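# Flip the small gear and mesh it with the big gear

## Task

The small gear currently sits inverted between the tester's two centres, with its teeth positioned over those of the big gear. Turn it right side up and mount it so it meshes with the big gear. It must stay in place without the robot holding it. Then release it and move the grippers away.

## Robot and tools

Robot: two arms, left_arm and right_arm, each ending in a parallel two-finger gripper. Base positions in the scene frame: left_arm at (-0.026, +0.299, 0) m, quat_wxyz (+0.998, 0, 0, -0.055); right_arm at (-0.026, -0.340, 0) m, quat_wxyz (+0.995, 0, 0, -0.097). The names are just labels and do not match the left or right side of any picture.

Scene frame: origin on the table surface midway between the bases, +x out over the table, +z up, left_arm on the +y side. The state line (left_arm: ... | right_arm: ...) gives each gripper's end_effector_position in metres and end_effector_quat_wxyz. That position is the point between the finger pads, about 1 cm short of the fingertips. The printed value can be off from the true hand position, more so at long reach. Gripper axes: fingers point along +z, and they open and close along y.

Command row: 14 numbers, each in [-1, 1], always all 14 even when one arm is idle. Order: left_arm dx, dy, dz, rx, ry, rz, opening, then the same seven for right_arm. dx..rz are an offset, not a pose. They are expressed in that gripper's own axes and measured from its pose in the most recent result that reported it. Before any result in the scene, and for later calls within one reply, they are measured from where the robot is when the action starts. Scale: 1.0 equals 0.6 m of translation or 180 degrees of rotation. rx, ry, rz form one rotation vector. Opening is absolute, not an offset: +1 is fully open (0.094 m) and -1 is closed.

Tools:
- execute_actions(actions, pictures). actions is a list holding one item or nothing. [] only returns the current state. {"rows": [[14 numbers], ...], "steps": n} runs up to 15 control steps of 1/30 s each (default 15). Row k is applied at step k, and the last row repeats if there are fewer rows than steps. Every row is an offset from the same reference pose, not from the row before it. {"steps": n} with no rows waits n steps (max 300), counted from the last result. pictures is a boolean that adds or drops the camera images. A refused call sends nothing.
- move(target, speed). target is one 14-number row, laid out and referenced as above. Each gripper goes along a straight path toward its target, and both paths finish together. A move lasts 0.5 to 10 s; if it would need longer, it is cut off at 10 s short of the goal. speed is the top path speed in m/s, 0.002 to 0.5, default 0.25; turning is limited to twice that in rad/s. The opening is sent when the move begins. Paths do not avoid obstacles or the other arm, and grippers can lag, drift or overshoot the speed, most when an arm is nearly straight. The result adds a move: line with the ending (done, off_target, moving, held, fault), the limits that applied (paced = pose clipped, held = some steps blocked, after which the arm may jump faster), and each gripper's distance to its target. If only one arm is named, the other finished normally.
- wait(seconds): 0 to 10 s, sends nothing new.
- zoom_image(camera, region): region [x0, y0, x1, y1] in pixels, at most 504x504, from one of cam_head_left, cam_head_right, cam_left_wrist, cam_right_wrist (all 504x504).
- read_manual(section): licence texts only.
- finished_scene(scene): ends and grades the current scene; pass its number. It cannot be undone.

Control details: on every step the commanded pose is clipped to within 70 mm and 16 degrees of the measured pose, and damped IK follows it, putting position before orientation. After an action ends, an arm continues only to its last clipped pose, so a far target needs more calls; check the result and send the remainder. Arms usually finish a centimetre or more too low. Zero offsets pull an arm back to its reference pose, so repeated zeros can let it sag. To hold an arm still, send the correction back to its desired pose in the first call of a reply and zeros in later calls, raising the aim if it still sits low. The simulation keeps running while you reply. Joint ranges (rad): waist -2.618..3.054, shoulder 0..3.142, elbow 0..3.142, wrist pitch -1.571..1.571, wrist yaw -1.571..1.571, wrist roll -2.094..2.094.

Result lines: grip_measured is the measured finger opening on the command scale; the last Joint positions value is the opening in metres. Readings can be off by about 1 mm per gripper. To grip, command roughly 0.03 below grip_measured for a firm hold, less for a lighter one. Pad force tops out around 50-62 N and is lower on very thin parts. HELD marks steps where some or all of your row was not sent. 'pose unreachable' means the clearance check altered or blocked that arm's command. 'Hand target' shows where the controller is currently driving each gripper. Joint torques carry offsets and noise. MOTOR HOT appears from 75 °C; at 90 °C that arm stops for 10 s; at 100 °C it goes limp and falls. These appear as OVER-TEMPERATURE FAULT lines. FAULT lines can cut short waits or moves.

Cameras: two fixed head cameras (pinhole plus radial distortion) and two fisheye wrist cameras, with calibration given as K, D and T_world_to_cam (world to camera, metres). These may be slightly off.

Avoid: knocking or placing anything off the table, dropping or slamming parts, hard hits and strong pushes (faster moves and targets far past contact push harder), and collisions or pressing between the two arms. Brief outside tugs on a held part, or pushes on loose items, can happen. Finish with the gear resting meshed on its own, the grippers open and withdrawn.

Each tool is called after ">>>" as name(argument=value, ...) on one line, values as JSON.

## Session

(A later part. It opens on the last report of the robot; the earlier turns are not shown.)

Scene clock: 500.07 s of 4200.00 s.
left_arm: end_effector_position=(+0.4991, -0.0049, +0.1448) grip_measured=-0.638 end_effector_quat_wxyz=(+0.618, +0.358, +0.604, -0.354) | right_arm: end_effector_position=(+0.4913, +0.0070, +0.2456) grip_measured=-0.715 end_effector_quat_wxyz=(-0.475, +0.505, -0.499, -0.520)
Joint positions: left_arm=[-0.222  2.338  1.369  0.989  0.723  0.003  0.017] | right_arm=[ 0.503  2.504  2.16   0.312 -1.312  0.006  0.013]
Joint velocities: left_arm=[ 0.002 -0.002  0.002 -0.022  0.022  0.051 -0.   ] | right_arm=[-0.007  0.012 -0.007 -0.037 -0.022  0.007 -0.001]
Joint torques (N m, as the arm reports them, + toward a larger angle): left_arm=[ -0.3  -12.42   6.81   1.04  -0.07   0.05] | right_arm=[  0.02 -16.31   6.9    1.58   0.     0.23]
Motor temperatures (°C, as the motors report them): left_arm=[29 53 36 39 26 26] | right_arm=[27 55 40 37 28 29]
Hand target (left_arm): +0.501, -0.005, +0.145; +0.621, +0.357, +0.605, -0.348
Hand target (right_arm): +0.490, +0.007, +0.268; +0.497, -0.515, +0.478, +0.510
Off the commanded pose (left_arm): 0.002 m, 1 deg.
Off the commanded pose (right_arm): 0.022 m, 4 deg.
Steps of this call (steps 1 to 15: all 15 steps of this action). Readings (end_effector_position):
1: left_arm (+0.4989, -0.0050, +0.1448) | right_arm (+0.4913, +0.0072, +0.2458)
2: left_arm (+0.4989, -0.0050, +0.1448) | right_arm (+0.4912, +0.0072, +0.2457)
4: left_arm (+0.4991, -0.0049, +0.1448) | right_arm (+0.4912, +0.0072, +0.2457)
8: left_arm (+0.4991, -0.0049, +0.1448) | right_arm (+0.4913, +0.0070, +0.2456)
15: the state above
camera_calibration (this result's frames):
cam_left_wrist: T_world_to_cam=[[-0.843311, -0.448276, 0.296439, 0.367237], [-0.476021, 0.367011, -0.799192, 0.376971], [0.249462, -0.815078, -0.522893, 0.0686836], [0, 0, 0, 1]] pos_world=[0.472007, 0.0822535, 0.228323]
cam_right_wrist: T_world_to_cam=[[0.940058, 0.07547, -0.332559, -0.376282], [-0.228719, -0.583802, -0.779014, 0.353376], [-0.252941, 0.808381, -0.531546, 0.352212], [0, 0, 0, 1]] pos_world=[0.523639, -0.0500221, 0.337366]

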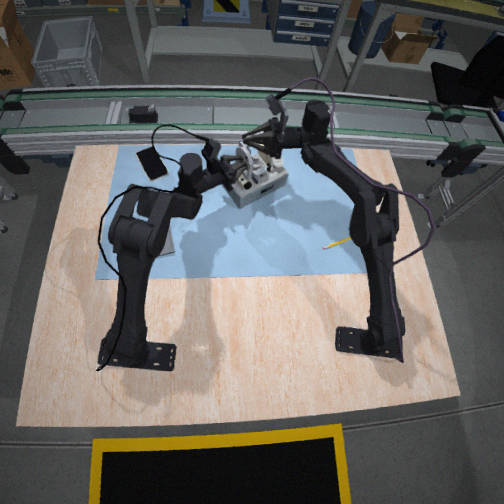

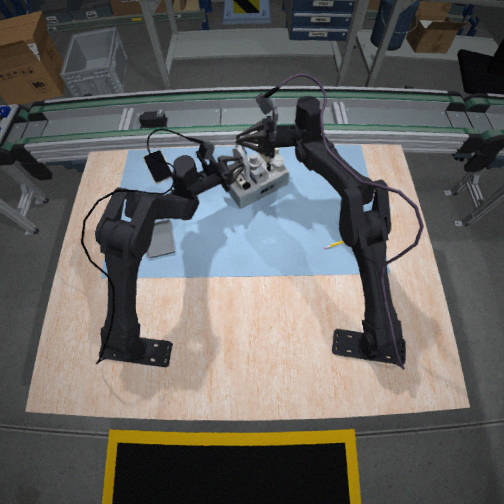

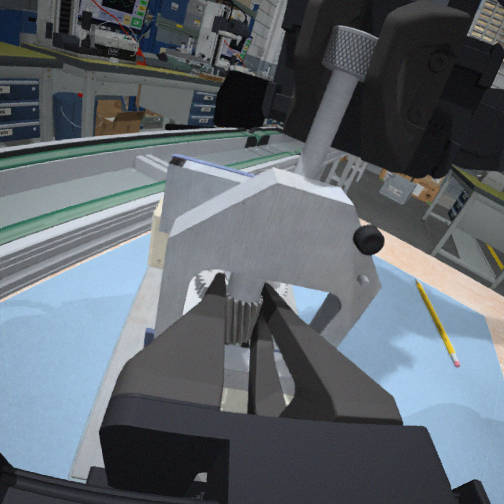

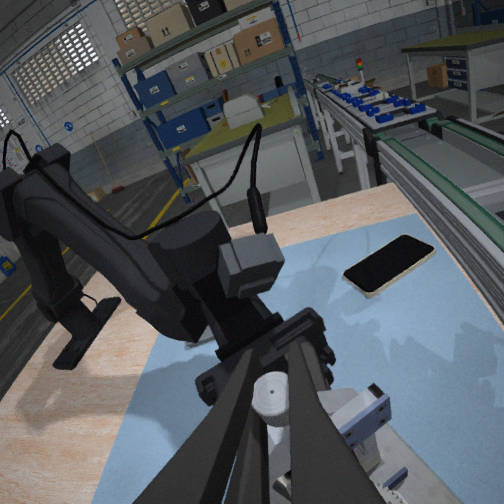

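>>> execute_actions(actions=[{"rows":[[-0.012,0,0.001,0,0,0.002,-0.625,-0.025,0.002,0,0,-0.008,-0.015,-0.78]]}])

>>> zoom_image(camera="cam_left_wrist", region=[170, 260, 320, 410])

Scene clock: 504.67 s of 4200.00 s.
left_arm: end_effector_position=(+0.4993, -0.0048, +0.1448) grip_measured=-0.620 end_effector_quat_wxyz=(+0.619, +0.358, +0.604, -0.353) | right_arm: end_effector_position=(+0.4911, +0.0072, +0.2443) grip_measured=-0.715 end_effector_quat_wxyz=(-0.475, +0.506, -0.496, -0.522)
Joint positions: left_arm=[-0.222  2.338  1.369  0.988  0.722  0.003  0.018] | right_arm=[ 0.503  2.512  2.16   0.337 -1.319  0.023  0.013]
Joint velocities: left_arm=[ 0.012  0.007  0.017  0.007 -0.066 -0.022  0.001] | right_arm=[-0.012  0.002 -0.007  0.007  0.037  0.022 -0.001]
Joint torques (N m, as the arm reports them, + toward a larger angle): left_arm=[ -0.14 -13.78   6.92   0.93   0.02   0.05] | right_arm=[  0.04 -16.48   5.72   1.57   0.07   0.25]
Motor temperatures (°C, as the motors report them): left_arm=[29 53 36 39 26 26] | right_arm=[27 55 39 37 28 29]
Hand target (left_arm): +0.499, -0.005, +0.152; +0.620, +0.360, +0.602, -0.352
Hand target (right_arm): +0.490, +0.007, +0.261; +0.493, -0.511, +0.481, +0.514
Off the commanded pose (left_arm): 0.007 m, 0 deg.
Off the commanded pose (right_arm): 0.016 m, 3 deg.
Steps of this call (steps 1 to 90: nothing new was sent; then 1.10 s passed at rest; steps 91 to 105: all 15 steps of this action). Readings (end_effector_position):
91: left_arm (+0.4991, -0.0049, +0.1448) | right_arm (+0.4913, +0.0070, +0.2459)
92: left_arm (+0.4991, -0.0049, +0.1448) | right_arm (+0.4913, +0.0071, +0.2453)
94: left_arm (+0.4992, -0.0048, +0.1448) | right_arm (+0.4913, +0.0071, +0.2445)
98: left_arm (+0.4993, -0.0048, +0.1448) | right_arm (+0.4912, +0.0072, +0.2441)
105: the state above
camera_calibration (this result's frames):
cam_left_wrist: T_world_to_cam=[[-0.842516, -0.44959, 0.296708, 0.367078], [-0.476876, 0.36636, -0.79898, 0.37737], [0.250511, -0.814646, -0.523063, 0.0681974], [0, 0, 0, 1]] pos_world=[0.472143, 0.082338, 0.228267]
cam_right_wrist: T_world_to_cam=[[0.939395, 0.0829822, -0.332643, -0.376243], [-0.22537, -0.581691, -0.781565, 0.35141], [-0.258351, 0.809166, -0.527736, 0.352991], [0, 0, 0, 1]] pos_world=[0.523834, -0.0499942, 0.335781]

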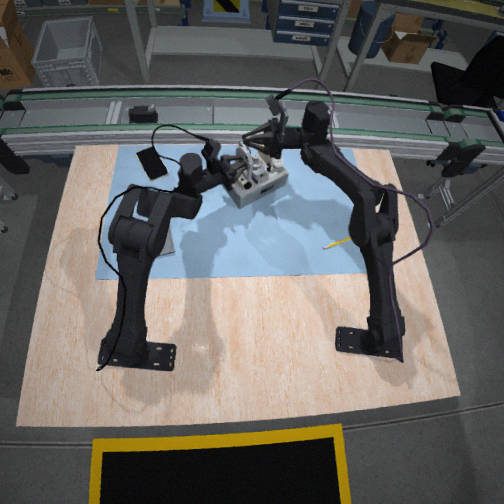

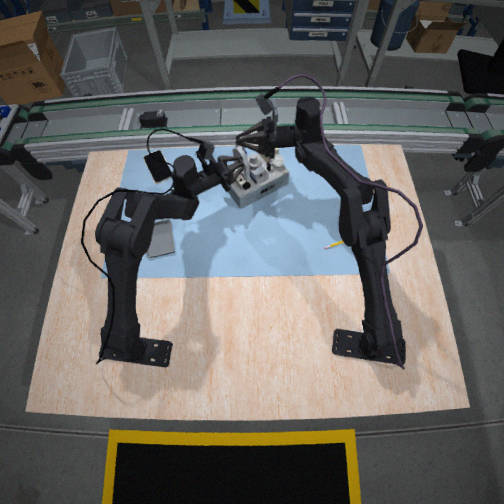

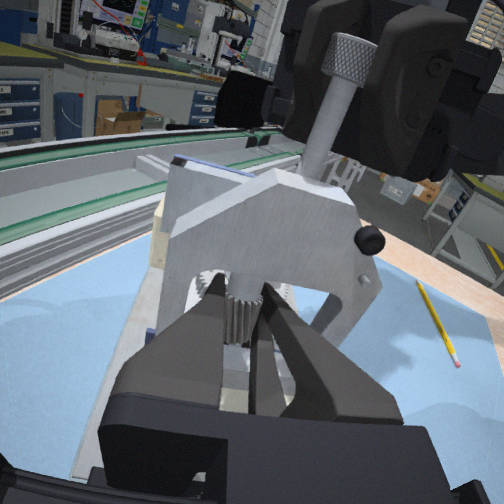

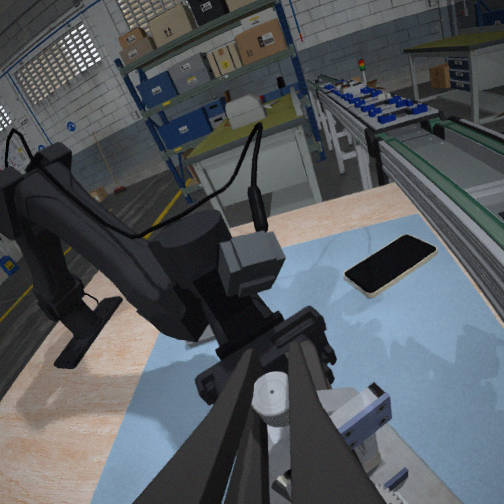

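Region (170, 260, 320, 410) of cam_left_wrist's 504x504 image, scaled by 3.360, with more detail than that image has.

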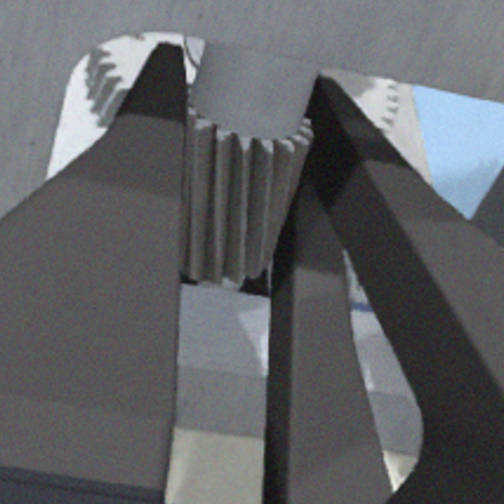

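Clamped. Release knob, back off and view from lower.

>>> execute_actions(actions=[{"rows":[[-0.014,0,0,0,0,0,-0.45,-0.02,0,0,0,0,0,-0.55]]}], pictures=false)

>>> move(target=[-0.02,0,-0.11,0,0,0,-0.45,-0.02,0,0,0,0,0,-0.55], speed=0.08)

>>> move(target=[0.09,0,0,0,-0.08,0,0.5,-0.02,0,0,0,0,0,-0.55], speed=0.1)

>>> zoom_image(camera="cam_left_wrist", region=[150, 100, 400, 350])

Scene clock: 514.87 s of 4200.00 s.
left_arm: end_effector_position=(+0.4994, -0.0047, +0.1442) grip_measured=-0.452 end_effector_quat_wxyz=(+0.618, +0.357, +0.605, -0.354) | right_arm: end_effector_position=(+0.4913, +0.0071, +0.2421) grip_measured=-0.552 end_effector_quat_wxyz=(-0.469, +0.502, -0.501, -0.525)
Joint positions: left_arm=[-0.222  2.338  1.369  0.986  0.721  0.002  0.026] | right_arm=[ 0.503  2.513  2.16   0.323 -1.319  0.027  0.021]
Joint velocities: left_arm=[-0.002 -0.012 -0.007 -0.051  0.022  0.007 -0.   ] | right_arm=[-0.002  0.002 -0.012  0.022  0.095 -0.051  0.   ]
Joint torques (N m, as the arm reports them, + toward a larger angle): left_arm=[ -0.02 -14.     6.7    0.92   0.01   0.01] | right_arm=[  0.03 -15.64   7.8    1.02  -0.01   0.03]
Motor temperatures (°C, as the motors report them): left_arm=[29 53 36 39 26 26] | right_arm=[27 54 37 37 28 29]
Hand target (left_arm): +0.499, -0.005, +0.153; +0.619, +0.357, +0.604, -0.353
Hand target (right_arm): +0.491, +0.007, +0.256; +0.475, -0.505, +0.496, +0.523
Off the commanded pose (left_arm): 0.009 m, 0 deg.
Off the commanded pose (right_arm): 0.014 m, 1 deg.
Steps of this call (steps 1 to 90: nothing new was sent; then 6.70 s passed at rest; steps 91 to 105: all 15 steps of this action). Readings (end_effector_position):
91: left_arm (+0.4993, -0.0048, +0.1448) | right_arm (+0.4913, +0.0071, +0.2432)
92: left_arm (+0.4995, -0.0047, +0.1445) | right_arm (+0.4913, +0.0071, +0.2428)
94: left_arm (+0.4995, -0.0047, +0.1442) | right_arm (+0.4913, +0.0071, +0.2428)
98: left_arm (+0.4995, -0.0047, +0.1442) | right_arm (+0.4913, +0.0071, +0.2423)
105: the state above

Scene clock: 516.30 s of 4200.00 s.
left_arm: end_effector_position=(+0.4703, +0.0509, +0.1412) grip_measured=-0.452 end_effector_quat_wxyz=(+0.608, +0.350, +0.619, -0.353) | right_arm: end_effector_position=(+0.4912, +0.0071, +0.2406) grip_measured=-0.552 end_effector_quat_wxyz=(-0.464, +0.499, -0.506, -0.528)
Joint positions: left_arm=[-0.122  2.206  1.133  1.054  0.808  0.002  0.026] | right_arm=[ 0.503  2.513  2.16   0.31  -1.319  0.03   0.021]
Joint velocities: left_arm=[ 0.007 -0.002  0.007  0.139  0.007 -0.037 -0.   ] | right_arm=[-0.007  0.007  0.002 -0.007 -0.037 -0.066  0.   ]
Joint torques (N m, as the arm reports them, + toward a larger angle): left_arm=[ -0.14 -13.37   5.28   1.18   0.19  -0.02] | right_arm=[ -0.05 -15.5    7.84   1.    -0.02   0.03]
Motor temperatures (°C, as the motors report them): left_arm=[29 54 36 39 26 26] | right_arm=[27 54 37 36 28 29]
Hand target (left_arm): +0.466, +0.052, +0.155; +0.617, +0.357, +0.606, -0.353
Hand target (right_arm): +0.492, +0.007, +0.254; +0.470, -0.502, +0.501, +0.526
Off the commanded pose (left_arm): 0.015 m, 2 deg.
Off the commanded pose (right_arm): 0.013 m, 1 deg.
move: off_target (left_arm, right_arm)
camera_calibration (this result's frames):
cam_left_wrist: T_world_to_cam=[[-0.825184, -0.463451, 0.322932, 0.357493], [-0.510676, 0.367746, -0.777157, 0.353049], [0.241418, -0.806211, -0.540131, 0.125237], [0, 0, 0, 1]] pos_world=[0.445057, 0.136816, 0.226573]
cam_right_wrist: T_world_to_cam=[[0.92776, 0.0798473, -0.364535, -0.36416], [-0.251275, -0.588546, -0.768423, 0.358027], [-0.275902, 0.804511, -0.525966, 0.359433], [0, 0, 0, 1]] pos_world=[0.526985, -0.0493751, 0.331417]

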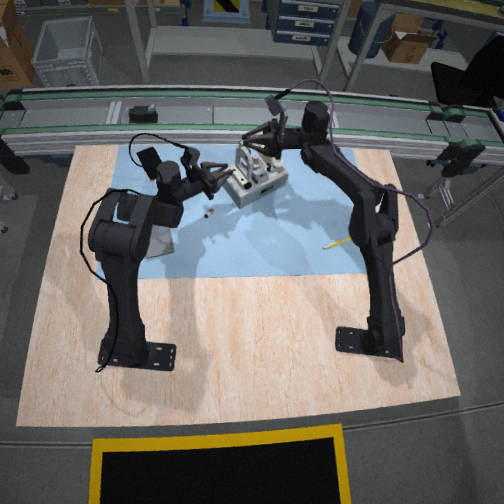

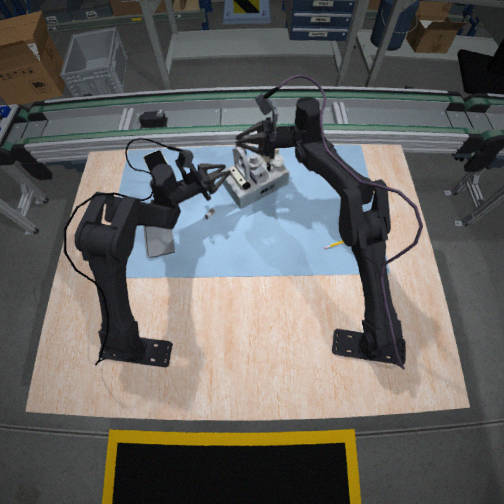

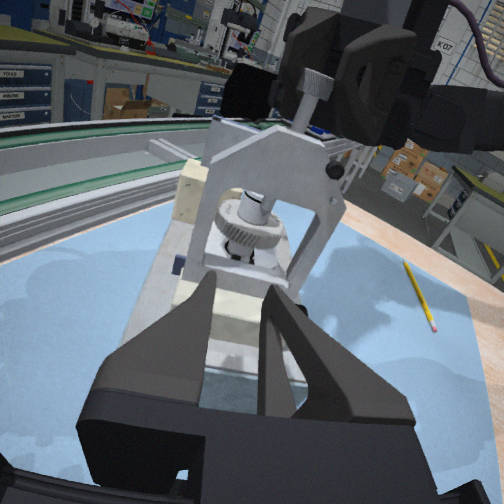

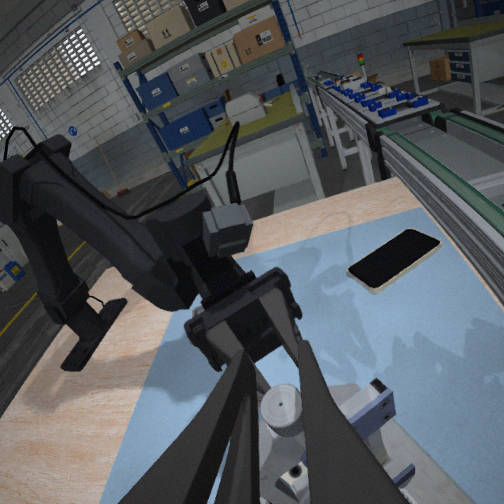

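Scene clock: 517.80 s of 4200.00 s.
left_arm: end_effector_position=(+0.4651, +0.0526, +0.0881) grip_measured=+0.498 end_effector_quat_wxyz=(+0.653, +0.322, +0.568, -0.384) | right_arm: end_effector_position=(+0.4911, +0.0070, +0.2391) grip_measured=-0.552 end_effector_quat_wxyz=(-0.459, +0.496, -0.511, -0.531)
Joint positions: left_arm=[-0.122  2.515  1.16   1.57   0.805 -0.171  0.07 ] | right_arm=[ 0.503  2.513  2.16   0.297 -1.319  0.034  0.021]
Joint velocities: left_arm=[-0.012  0.007  0.017 -0.066  0.037  0.037 -0.   ] | right_arm=[-0.007 -0.002 -0.017 -0.037 -0.081 -0.037  0.001]
Joint torques (N m, as the arm reports them, + toward a larger angle): left_arm=[ -0.33 -10.29   6.8    1.05  -0.24   0.03] | right_arm=[ -0.05 -15.43   7.95   1.05  -0.02   0.03]
Motor temperatures (°C, as the motors report them): left_arm=[29 53 36 39 26 26] | right_arm=[27 54 37 36 28 29]
Hand target (left_arm): +0.470, +0.051, +0.088; +0.659, +0.321, +0.563, -0.382
Hand target (right_arm): +0.492, +0.007, +0.252; +0.465, -0.498, +0.506, +0.529
Off the commanded pose (left_arm): 0.005 m, 5 deg.
Off the commanded pose (right_arm): 0.013 m, 1 deg.
joint sent to its limit (left arm) — the command would take joint 4 (wrist pitch) past its upper limit, so that joint was sent only as far as its limit.
move: off_target (left_arm, right_arm)
camera_calibration (this result's frames):
cam_left_wrist: T_world_to_cam=[[-0.853561, -0.41151, 0.319519, 0.381976], [-0.444809, 0.256301, -0.858169, 0.290895], [0.271253, -0.874625, -0.401812, 0.076676], [0, 0, 0, 1]] pos_world=[0.434634, 0.149693, 0.158398]
cam_right_wrist: T_world_to_cam=[[0.921892, 0.0782671, -0.379459, -0.358172], [-0.263377, -0.591705, -0.761917, 0.361263], [-0.284161, 0.802346, -0.524875, 0.36246], [0, 0, 0, 1]] pos_world=[0.528341, -0.0490241, 0.329587]

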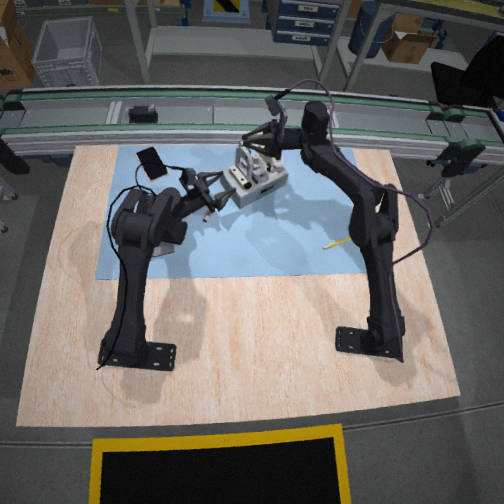

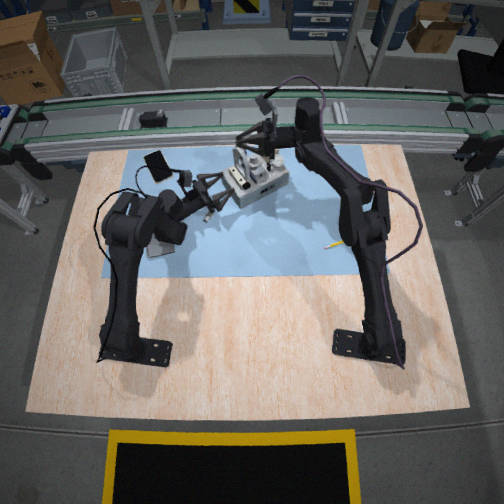

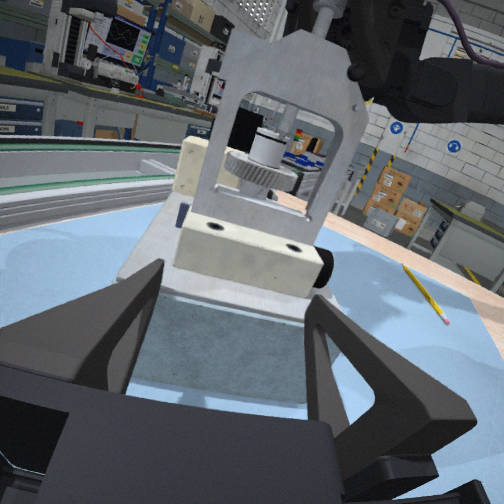

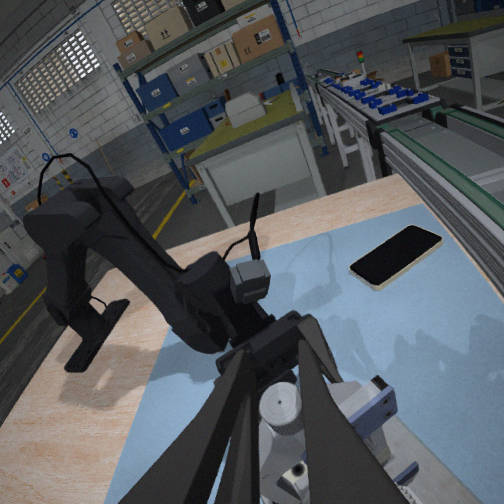

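Region (150, 100, 400, 350) of cam_left_wrist's 504x504 image, scaled by 2.016, with more detail than that image has.

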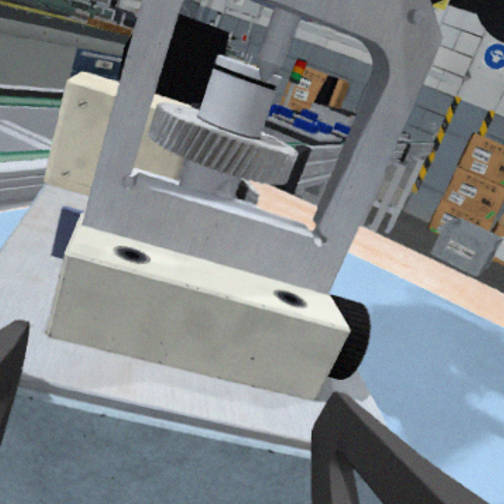

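>>> move(target=[-0.11,-0.036,-0.145,0,0.545,0,0,-0.02,0,0,0,0,-0.02,-0.55])

Scene clock: 532.37 s of 4200.00 s.
left_arm: end_effector_position=(+0.3984, +0.1243, +0.1281) grip_measured=+0.002 end_effector_quat_wxyz=(+0.026, +0.491, +0.871, -0.015) | right_arm: end_effector_position=(+0.4910, +0.0070, +0.2372) grip_measured=-0.552 end_effector_quat_wxyz=(-0.467, +0.505, -0.503, -0.522)
Joint positions: left_arm=[-0.269  2.344  2.379 -1.557  0.037  0.647  0.047] | right_arm=[ 0.503  2.513  2.16   0.281 -1.319 -0.016  0.021]
Joint velocities: left_arm=[ 0.022 -0.002 -0.007 -0.066 -0.066  0.022  0.002] | right_arm=[ 0.002  0.022  0.017 -0.022  0.051 -0.051  0.001]
Joint torques (N m, as the arm reports them, + toward a larger angle): left_arm=[ -0.66 -12.94   8.88  -0.18  -0.04  -0.01] | right_arm=[ -0.05 -15.32   8.11   1.06  -0.04  -0.12]
Motor temperatures (°C, as the motors report them): left_arm=[29 51 36 39 26 26] | right_arm=[27 53 38 35 28 29]
Hand target (left_arm): +0.401, +0.123, +0.140; +0.041, +0.491, +0.870, -0.009
Hand target (right_arm): +0.492, +0.007, +0.251; +0.476, -0.511, +0.495, +0.517
Off the commanded pose (left_arm): 0.013 m, 3 deg.
Off the commanded pose (right_arm): 0.014 m, 2 deg.
joint sent to its limit (left arm) — the command would take joint 4 (wrist pitch) past its lower limit, so that joint was sent only as far as its limit.
After step 90, 7.57 s passed at rest.
move: off_target (left_arm, right_arm)
camera_calibration (this result's frames):
cam_left_wrist: T_world_to_cam=[[-0.652333, -0.756795, 0.0415021, 0.340143], [-0.634133, 0.574955, 0.517012, 0.136803], [-0.415134, 0.310946, -0.854972, 0.357701], [0, 0, 0, 1]] pos_world=[0.457132, 0.0675369, 0.220979]
cam_right_wrist: T_world_to_cam=[[0.934151, 0.0782556, -0.348193, -0.372196], [-0.23699, -0.593453, -0.769188, 0.348594], [-0.266829, 0.801056, -0.535828, 0.355591], [0, 0, 0, 1]] pos_world=[0.525183, -0.048848, 0.329074]

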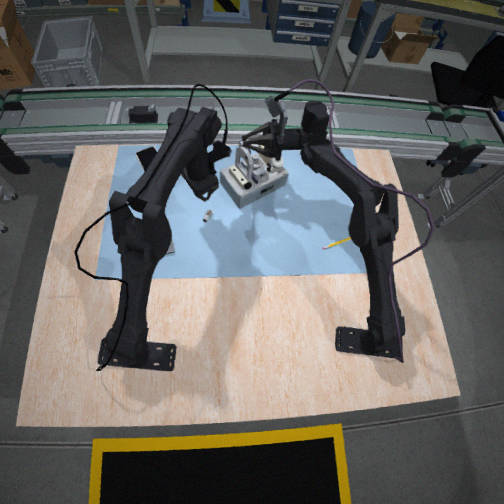

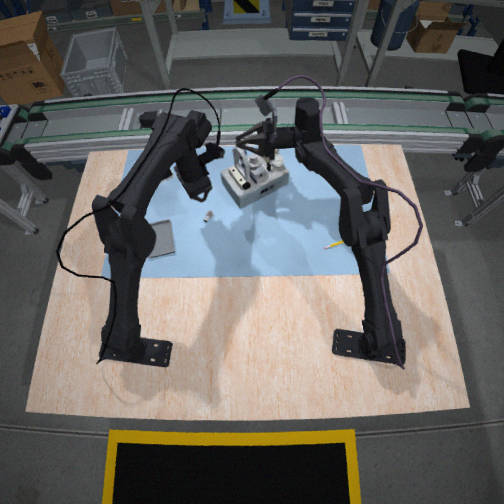

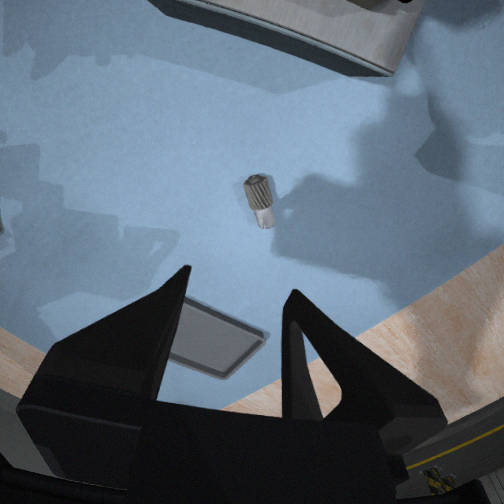

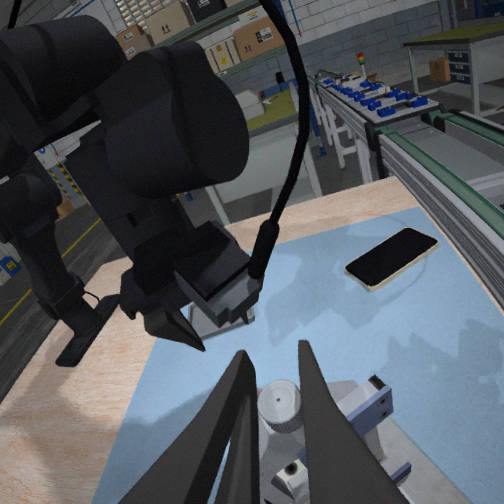

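>>> move(target=[-0.014,-0.028,0.125,0,0,-0.16,-0.2,-0.02,0,0,0,0,0,-0.55])

Scene clock: 540.40 s of 4200.00 s.
left_arm: end_effector_position=(+0.3884, +0.1101, +0.0435) grip_measured=-0.198 end_effector_quat_wxyz=(+0.004, +0.258, +0.966, -0.019) | right_arm: end_effector_position=(+0.4909, +0.0070, +0.2357) grip_measured=-0.552 end_effector_quat_wxyz=(-0.462, +0.502, -0.509, -0.526)
Joint positions: left_arm=[-0.307  2.323  2.006 -1.239  0.036  0.106  0.038] | right_arm=[ 0.503  2.513  2.16   0.267 -1.319 -0.012  0.021]
Joint velocities: left_arm=[ 0.022 -0.002 -0.012  0.007  0.007 -0.051 -0.   ] | right_arm=[-0.007 -0.027  0.007  0.022 -0.081 -0.066 -0.001]
Joint torques (N m, as the arm reports them, + toward a larger angle): left_arm=[ -0.67 -14.67   5.99   0.01   0.    -0.04] | right_arm=[ -0.04 -15.53   7.83   1.08  -0.04   0.03]
Motor temperatures (°C, as the motors report them): left_arm=[29 53 37 38 26 26] | right_arm=[27 53 38 35 28 29]
Hand target (left_arm): +0.390, +0.106, +0.053; +0.021, +0.259, +0.965, -0.022
Hand target (right_arm): +0.491, +0.007, +0.249; -0.467, +0.505, -0.503, -0.523
Off the commanded pose (left_arm): 0.012 m, 2 deg.
Off the commanded pose (right_arm): 0.014 m, 1 deg.
After step 90, 3.33 s passed at rest.
move: off_target (left_arm, right_arm)
camera_calibration (this result's frames):
cam_left_wrist: T_world_to_cam=[[-0.203828, -0.977169, 0.0599579, 0.175619], [-0.803727, 0.20199, 0.559663, 0.287408], [-0.558996, 0.0658849, -0.826549, 0.367231], [0, 0, 0, 1]] pos_world=[0.472074, 0.0893608, 0.132153]
cam_right_wrist: T_world_to_cam=[[0.92814, 0.076619, -0.364261, -0.365878], [-0.24997, -0.596803, -0.762457, 0.352143], [-0.275811, 0.798721, -0.534764, 0.358923], [0, 0, 0, 1]] pos_world=[0.526606, -0.048486, 0.327158]

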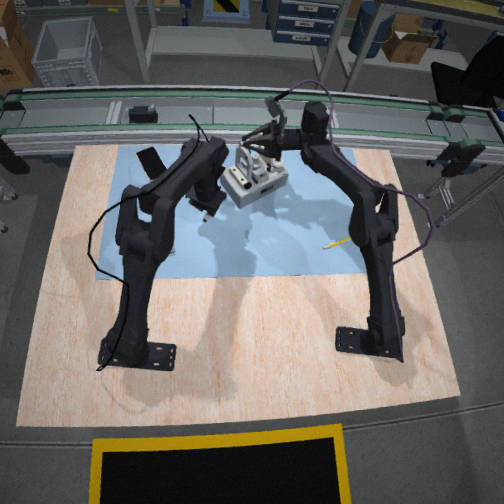

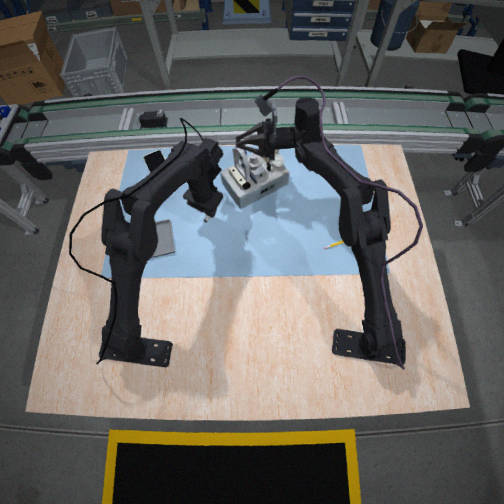

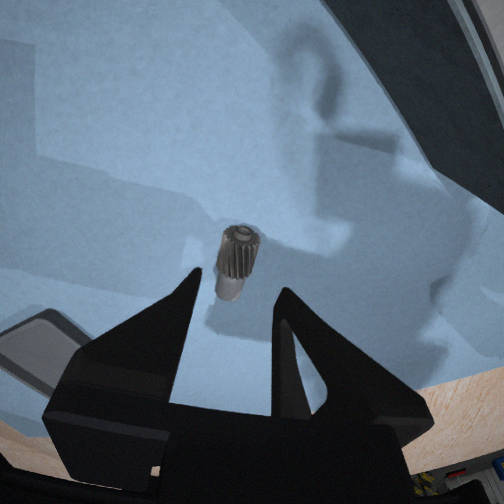

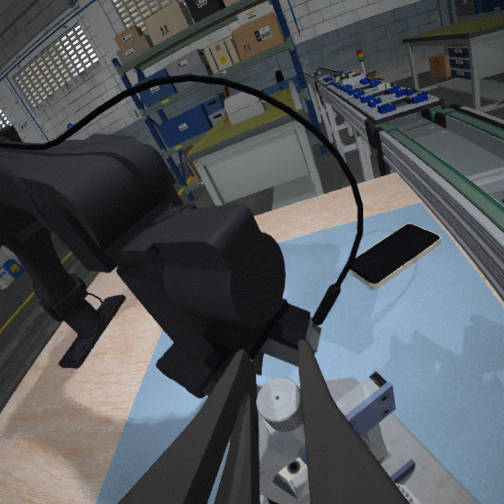

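>>> move(target=[-0.006,0.004,0.034,0,-0.01,0,-0.2,-0.022,0,0,0,0,-0.006,-0.55], speed=0.06)

>>> execute_actions(actions=[{"rows":[[0,0,-0.015,0,0,0,-0.67,-0.022,0,0,0,0,-0.006,-0.55]]}], pictures=false)

>>> move(target=[0,0,-0.02,0,0,0.45,-0.67,-0.022,0,0,0,0,-0.006,-0.55], speed=0.4)

Scene clock: 547.80 s of 4200.00 s.
left_arm: end_effector_position=(+0.3901, +0.1093, +0.0229) grip_measured=-0.198 end_effector_quat_wxyz=(+0.013, +0.258, +0.966, -0.020) | right_arm: end_effector_position=(+0.4907, +0.0069, +0.2337) grip_measured=-0.552 end_effector_quat_wxyz=(-0.457, +0.500, -0.513, -0.528)
Joint positions: left_arm=[-0.307  2.323  1.923 -1.138  0.036  0.105  0.038] | right_arm=[ 0.503  2.513  2.16   0.25  -1.319 -0.016  0.021]
Joint velocities: left_arm=[-0.012  0.007 -0.012 -0.081 -0.037  0.007  0.001] | right_arm=[ 0.002 -0.032 -0.017  0.007 -0.007  0.037  0.   ]
Joint torques (N m, as the arm reports them, + toward a larger angle): left_arm=[  0.41 -12.92   5.95  -0.01   0.09   0.04] | right_arm=[ -0.03 -15.47   8.22   0.98  -0.06  -0.08]
Motor temperatures (°C, as the motors report them): left_arm=[29 54 36 38 26 26] | right_arm=[27 53 38 34 28 29]
Hand target (left_arm): +0.393, +0.110, +0.023; +0.019, +0.258, +0.966, -0.023
Hand target (right_arm): +0.491, +0.007, +0.249; -0.467, +0.506, -0.504, -0.522
Off the commanded pose (left_arm): 0.003 m, 1 deg.
Off the commanded pose (right_arm): 0.015 m, 2 deg.
After step 90, 3.47 s passed at rest.
move: off_target (right_arm)
camera_calibration (this result's frames):
cam_left_wrist: T_world_to_cam=[[-0.204073, -0.976885, 0.0636365, 0.176442], [-0.81273, 0.205301, 0.545272, 0.303972], [-0.545733, 0.0595557, -0.83584, 0.346925], [0, 0, 0, 1]] pos_world=[0.472382, 0.0892962, 0.112998]
cam_right_wrist: T_world_to_cam=[[0.923351, 0.0748073, -0.376599, -0.361188], [-0.259718, -0.600709, -0.756105, 0.353859], [-0.282789, 0.79596, -0.535237, 0.361401], [0, 0, 0, 1]] pos_world=[0.527607, -0.0480741, 0.324967]

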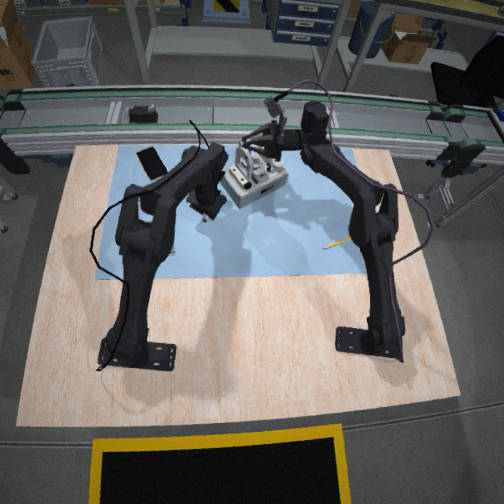

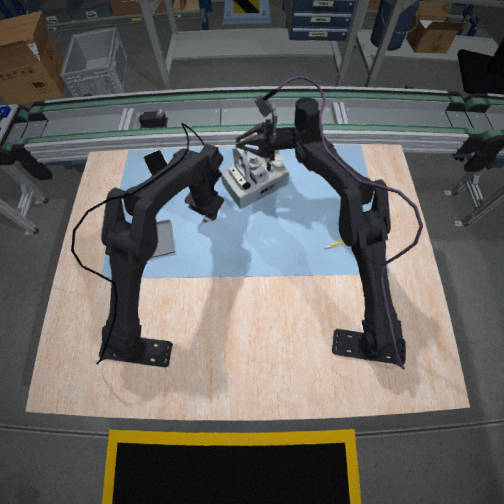

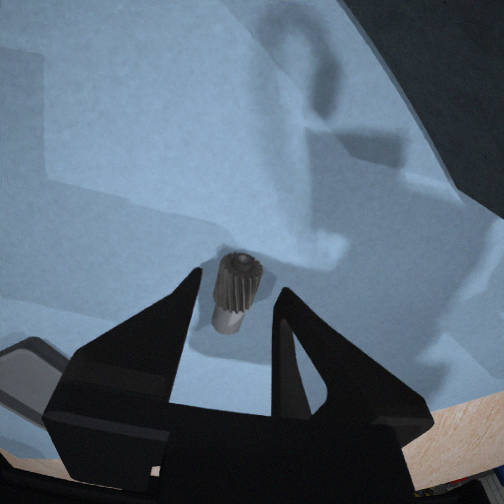

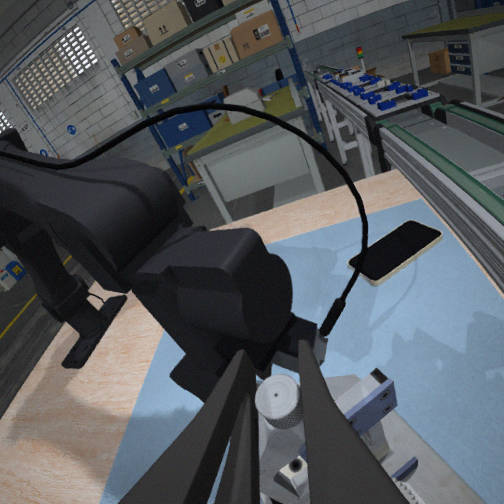

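Scene clock: 548.30 s of 4200.00 s.
left_arm: end_effector_position=(+0.3845, +0.1117, +0.0227) grip_measured=-0.641 end_effector_quat_wxyz=(+0.001, +0.258, +0.966, -0.018) | right_arm: end_effector_position=(+0.4905, +0.0068, +0.2317) grip_measured=-0.552 end_effector_quat_wxyz=(-0.452, +0.498, -0.517, -0.530)
Joint positions: left_arm=[-0.307  2.323  1.923 -1.163  0.036  0.105  0.017] | right_arm=[ 0.503  2.513  2.16   0.233 -1.319 -0.019  0.021]
Joint velocities: left_arm=[ 0.022 -0.017  0.022  0.007  0.022 -0.007 -0.   ] | right_arm=[-0.012  0.007  0.007 -0.066  0.11  -0.037 -0.   ]
Joint torques (N m, as the arm reports them, + toward a larger angle): left_arm=[  0.4  -12.92   8.52  -0.24   0.03   0.01] | right_arm=[ -0.05 -15.4    8.32   1.03  -0.06  -0.09]
Motor temperatures (°C, as the motors report them): left_arm=[29 54 36 38 26 26] | right_arm=[27 53 38 34 28 29]
Hand target (left_arm): +0.390, +0.110, +0.032; +0.013, +0.258, +0.966, -0.020
Hand target (right_arm): +0.491, +0.007, +0.247; -0.463, +0.504, -0.508, -0.523
Off the commanded pose (left_arm): 0.011 m, 1 deg.
Off the commanded pose (right_arm): 0.015 m, 2 deg.
Steps of this call (steps 1 to 15: all 15 steps of this action). Readings (end_effector_position):
1: left_arm (+0.3897, +0.1095, +0.0228) | right_arm (+0.4907, +0.0069, +0.2335)
2: left_arm (+0.3889, +0.1099, +0.0228) | right_arm (+0.4907, +0.0069, +0.2332)
4: left_arm (+0.3872, +0.1106, +0.0228) | right_arm (+0.4906, +0.0069, +0.2328)
8: left_arm (+0.3855, +0.1113, +0.0228) | right_arm (+0.4906, +0.0069, +0.2322)
15: the state above

Scene clock: 550.97 s of 4200.00 s.
left_arm: end_effector_position=(+0.3779, +0.1149, +0.0228) grip_measured=-0.641 end_effector_quat_wxyz=(-0.000, +0.821, +0.570, -0.021) | right_arm: end_effector_position=(+0.4909, +0.0069, +0.2351) grip_measured=-0.552 end_effector_quat_wxyz=(-0.452, +0.498, -0.518, -0.529)
Joint positions: left_arm=[-0.307  2.323  1.923 -1.192  0.035  1.511  0.017] | right_arm=[ 0.503  2.513  2.177  0.209 -1.319 -0.025  0.021]
Joint velocities: left_arm=[ 0.007  0.002  0.002  0.051  0.051  0.007 -0.   ] | right_arm=[-0.007 -0.022 -0.012 -0.022 -0.066 -0.037 -0.001]
Joint torques (N m, as the arm reports them, + toward a larger angle): left_arm=[  0.08 -13.06   9.17  -0.36  -0.02   0.07] | right_arm=[ -0.02 -15.11   7.6    1.07  -0.07  -0.1 ]
Motor temperatures (°C, as the motors report them): left_arm=[29 54 36 37 26 26] | right_arm=[27 53 38 34 28 29]
Hand target (left_arm): +0.384, +0.112, +0.035; +0.012, +0.823, +0.567, -0.013
Hand target (right_arm): +0.492, +0.007, +0.245; -0.458, +0.502, -0.513, -0.525
Off the commanded pose (left_arm): 0.014 m, 2 deg.
Off the commanded pose (right_arm): 0.010 m, 1 deg.
move: off_target (left_arm)
camera_calibration (this result's frames):
cam_left_wrist: T_world_to_cam=[[-0.997691, 0.0397829, 0.055052, 0.362701], [0.0634061, 0.836115, 0.544878, -0.110595], [-0.0243529, 0.54711, -0.836706, 0.0868677], [0, 0, 0, 1]] pos_world=[0.370991, 0.0305142, 0.112976]
cam_right_wrist: T_world_to_cam=[[0.917951, 0.0720436, -0.390097, -0.354975], [-0.2704, -0.605891, -0.748184, 0.358419], [-0.290258, 0.792279, -0.536698, 0.366215], [0, 0, 0, 1]] pos_world=[0.529063, -0.047408, 0.326236]

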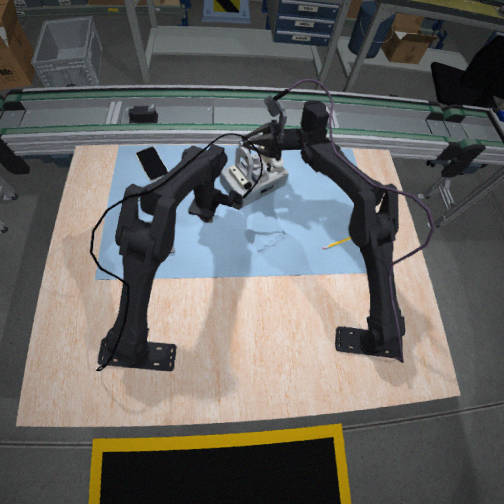

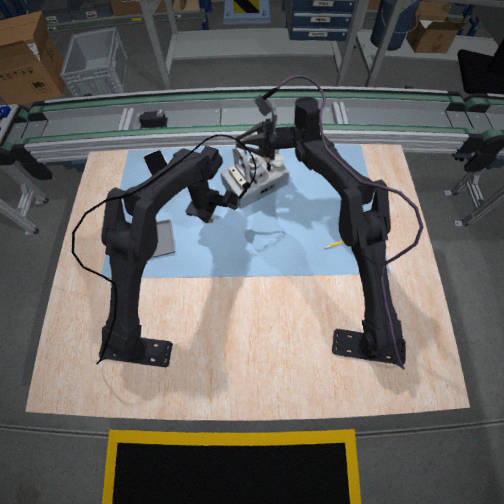

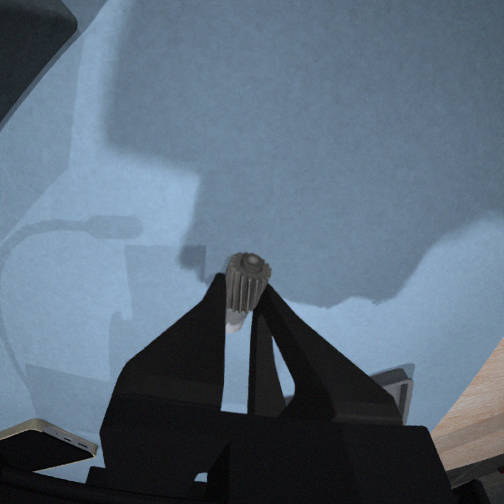

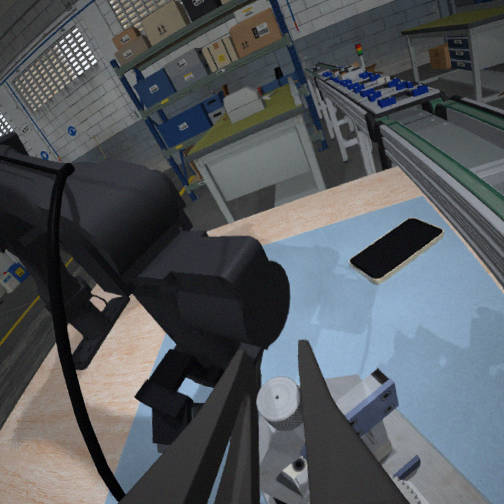

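Open fully and spin around it in place.

>>> execute_actions(actions=[{"rows":[[0,0,0,0,0,0,0.6,-0.03,0,0,0,0,-0.04,-0.55]]}], pictures=false)

>>> move(target=[0.012,0,-0.005,0,0,-0.99,0.6,-0.02,0,0,0,0,-0.01,-0.55], speed=0.5)

Scene clock: 555.60 s of 4200.00 s.
left_arm: end_effector_position=(+0.3778, +0.1149, +0.0228) grip_measured=+0.598 end_effector_quat_wxyz=(-0.000, +0.822, +0.569, -0.021) | right_arm: end_effector_position=(+0.4918, +0.0072, +0.2468) grip_measured=-0.552 end_effector_quat_wxyz=(-0.482, +0.525, -0.488, -0.504)
Joint positions: left_arm=[-0.307  2.323  1.923 -1.193  0.035  1.514  0.075] | right_arm=[ 0.503  2.513  2.217  0.182 -1.319 -0.124  0.021]
Joint velocities: left_arm=[-0.007 -0.017  0.002 -0.022 -0.007  0.007 -0.001] | right_arm=[-0.007 -0.012 -0.002 -0.081 -0.11  -0.037 -0.   ]
Joint torques (N m, as the arm reports them, + toward a larger angle): left_arm=[  0.2  -12.2    6.36  -0.21   0.06  -0.07] | right_arm=[ -0.01 -14.86   7.49   1.02  -0.06  -0.09]
Motor temperatures (°C, as the motors report them): left_arm=[29 54 37 37 26 26] | right_arm=[27 53 38 34 28 29]
Hand target (left_arm): +0.378, +0.115, +0.023; -0.000, +0.821, +0.570, -0.021
Hand target (right_arm): +0.493, +0.008, +0.253; -0.485, +0.528, -0.485, -0.500
Off the commanded pose (left_arm): 0.000 m, 0 deg.
Off the commanded pose (right_arm): 0.006 m, 1 deg.
Steps of this call (steps 1 to 90: nothing new was sent; then 1.13 s passed at rest; steps 91 to 105: all 15 steps of this action). Readings (end_effector_position):
91: left_arm (+0.3778, +0.1149, +0.0228) | right_arm (+0.4909, +0.0069, +0.2350)
92: left_arm (+0.3778, +0.1149, +0.0228) | right_arm (+0.4909, +0.0069, +0.2350)
94: left_arm (+0.3778, +0.1149, +0.0228) | right_arm (+0.4911, +0.0070, +0.2367)
98: left_arm (+0.3778, +0.1149, +0.0228) | right_arm (+0.4916, +0.0072, +0.2431)
105: the state above

Scene clock: 559.70 s of 4200.00 s.
left_arm: end_effector_position=(+0.3792, +0.1155, +0.0229) grip_measured=+0.598 end_effector_quat_wxyz=(-0.025, -0.548, +0.836, -0.005) | right_arm: end_effector_position=(+0.4915, +0.0071, +0.2443) grip_measured=-0.552 end_effector_quat_wxyz=(-0.481, +0.528, -0.488, -0.502)
Joint positions: left_arm=[-0.3    2.323  1.923 -1.189  0.047 -1.57   0.075] | right_arm=[ 0.503  2.513  2.217  0.16  -1.319 -0.149  0.021]
Joint velocities: left_arm=[ 0.007  0.012 -0.007  0.037 -0.022 -0.022  0.   ] | right_arm=[ 0.002 -0.012  0.007  0.022  0.022 -0.022  0.   ]
Joint torques (N m, as the arm reports them, + toward a larger angle): left_arm=[  0.73 -12.77   7.01  -0.35  -0.13  -0.05] | right_arm=[  0.02 -15.61   7.77   1.05  -0.07  -0.09]
Motor temperatures (°C, as the motors report them): left_arm=[29 54 37 37 26 26] | right_arm=[27 53 38 34 28 29]
Hand target (left_arm): +0.381, +0.122, +0.026; -0.021, -0.556, +0.831, -0.000
Hand target (right_arm): +0.491, +0.007, +0.258; -0.489, +0.532, -0.481, -0.496
Off the commanded pose (left_arm): 0.007 m, 1 deg.
Off the commanded pose (right_arm): 0.013 m, 1 deg.
move: off_target (right_arm)
camera_calibration (this result's frames):
cam_left_wrist: T_world_to_cam=[[0.995738, -0.091659, -0.0102459, -0.37527], [-0.0673657, -0.798672, 0.597984, 0.12594], [-0.0629937, -0.594745, -0.801443, 0.232335], [0, 0, 0, 1]] pos_world=[0.39679, 0.204368, 0.107048]
cam_right_wrist: T_world_to_cam=[[0.956736, 0.0774947, -0.280447, -0.397848], [-0.178995, -0.603135, -0.777296, 0.327763], [-0.229384, 0.793866, -0.56317, 0.347719], [0, 0, 0, 1]] pos_world=[0.519064, -0.0475255, 0.339018]

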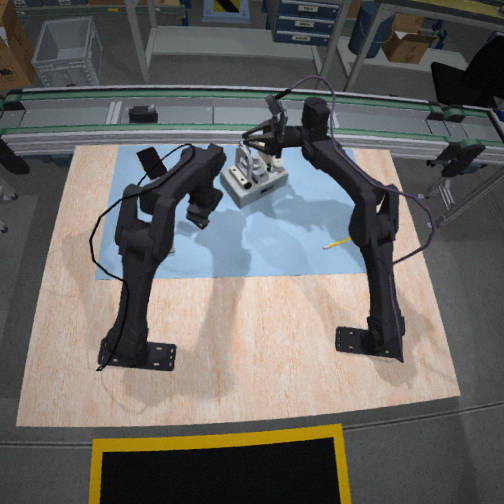

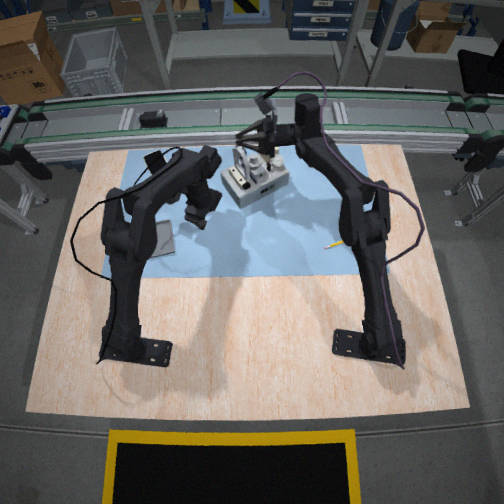

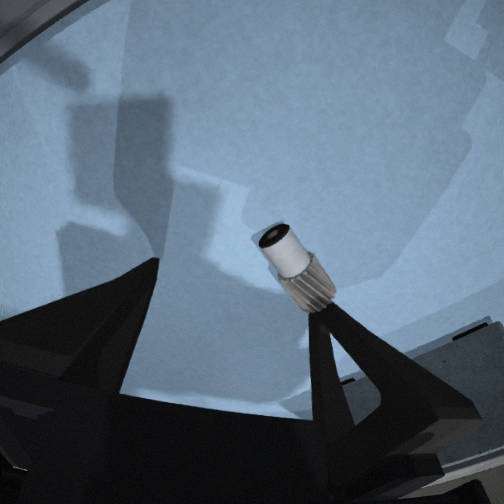

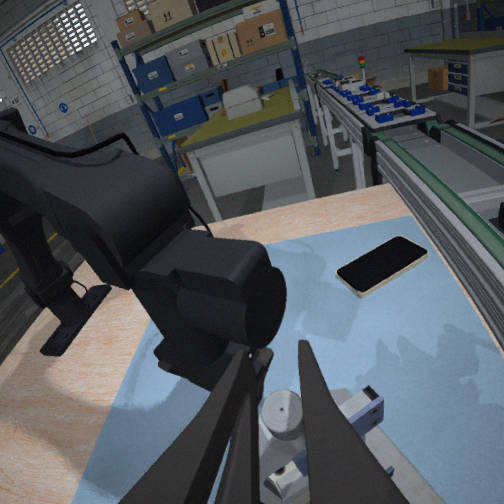

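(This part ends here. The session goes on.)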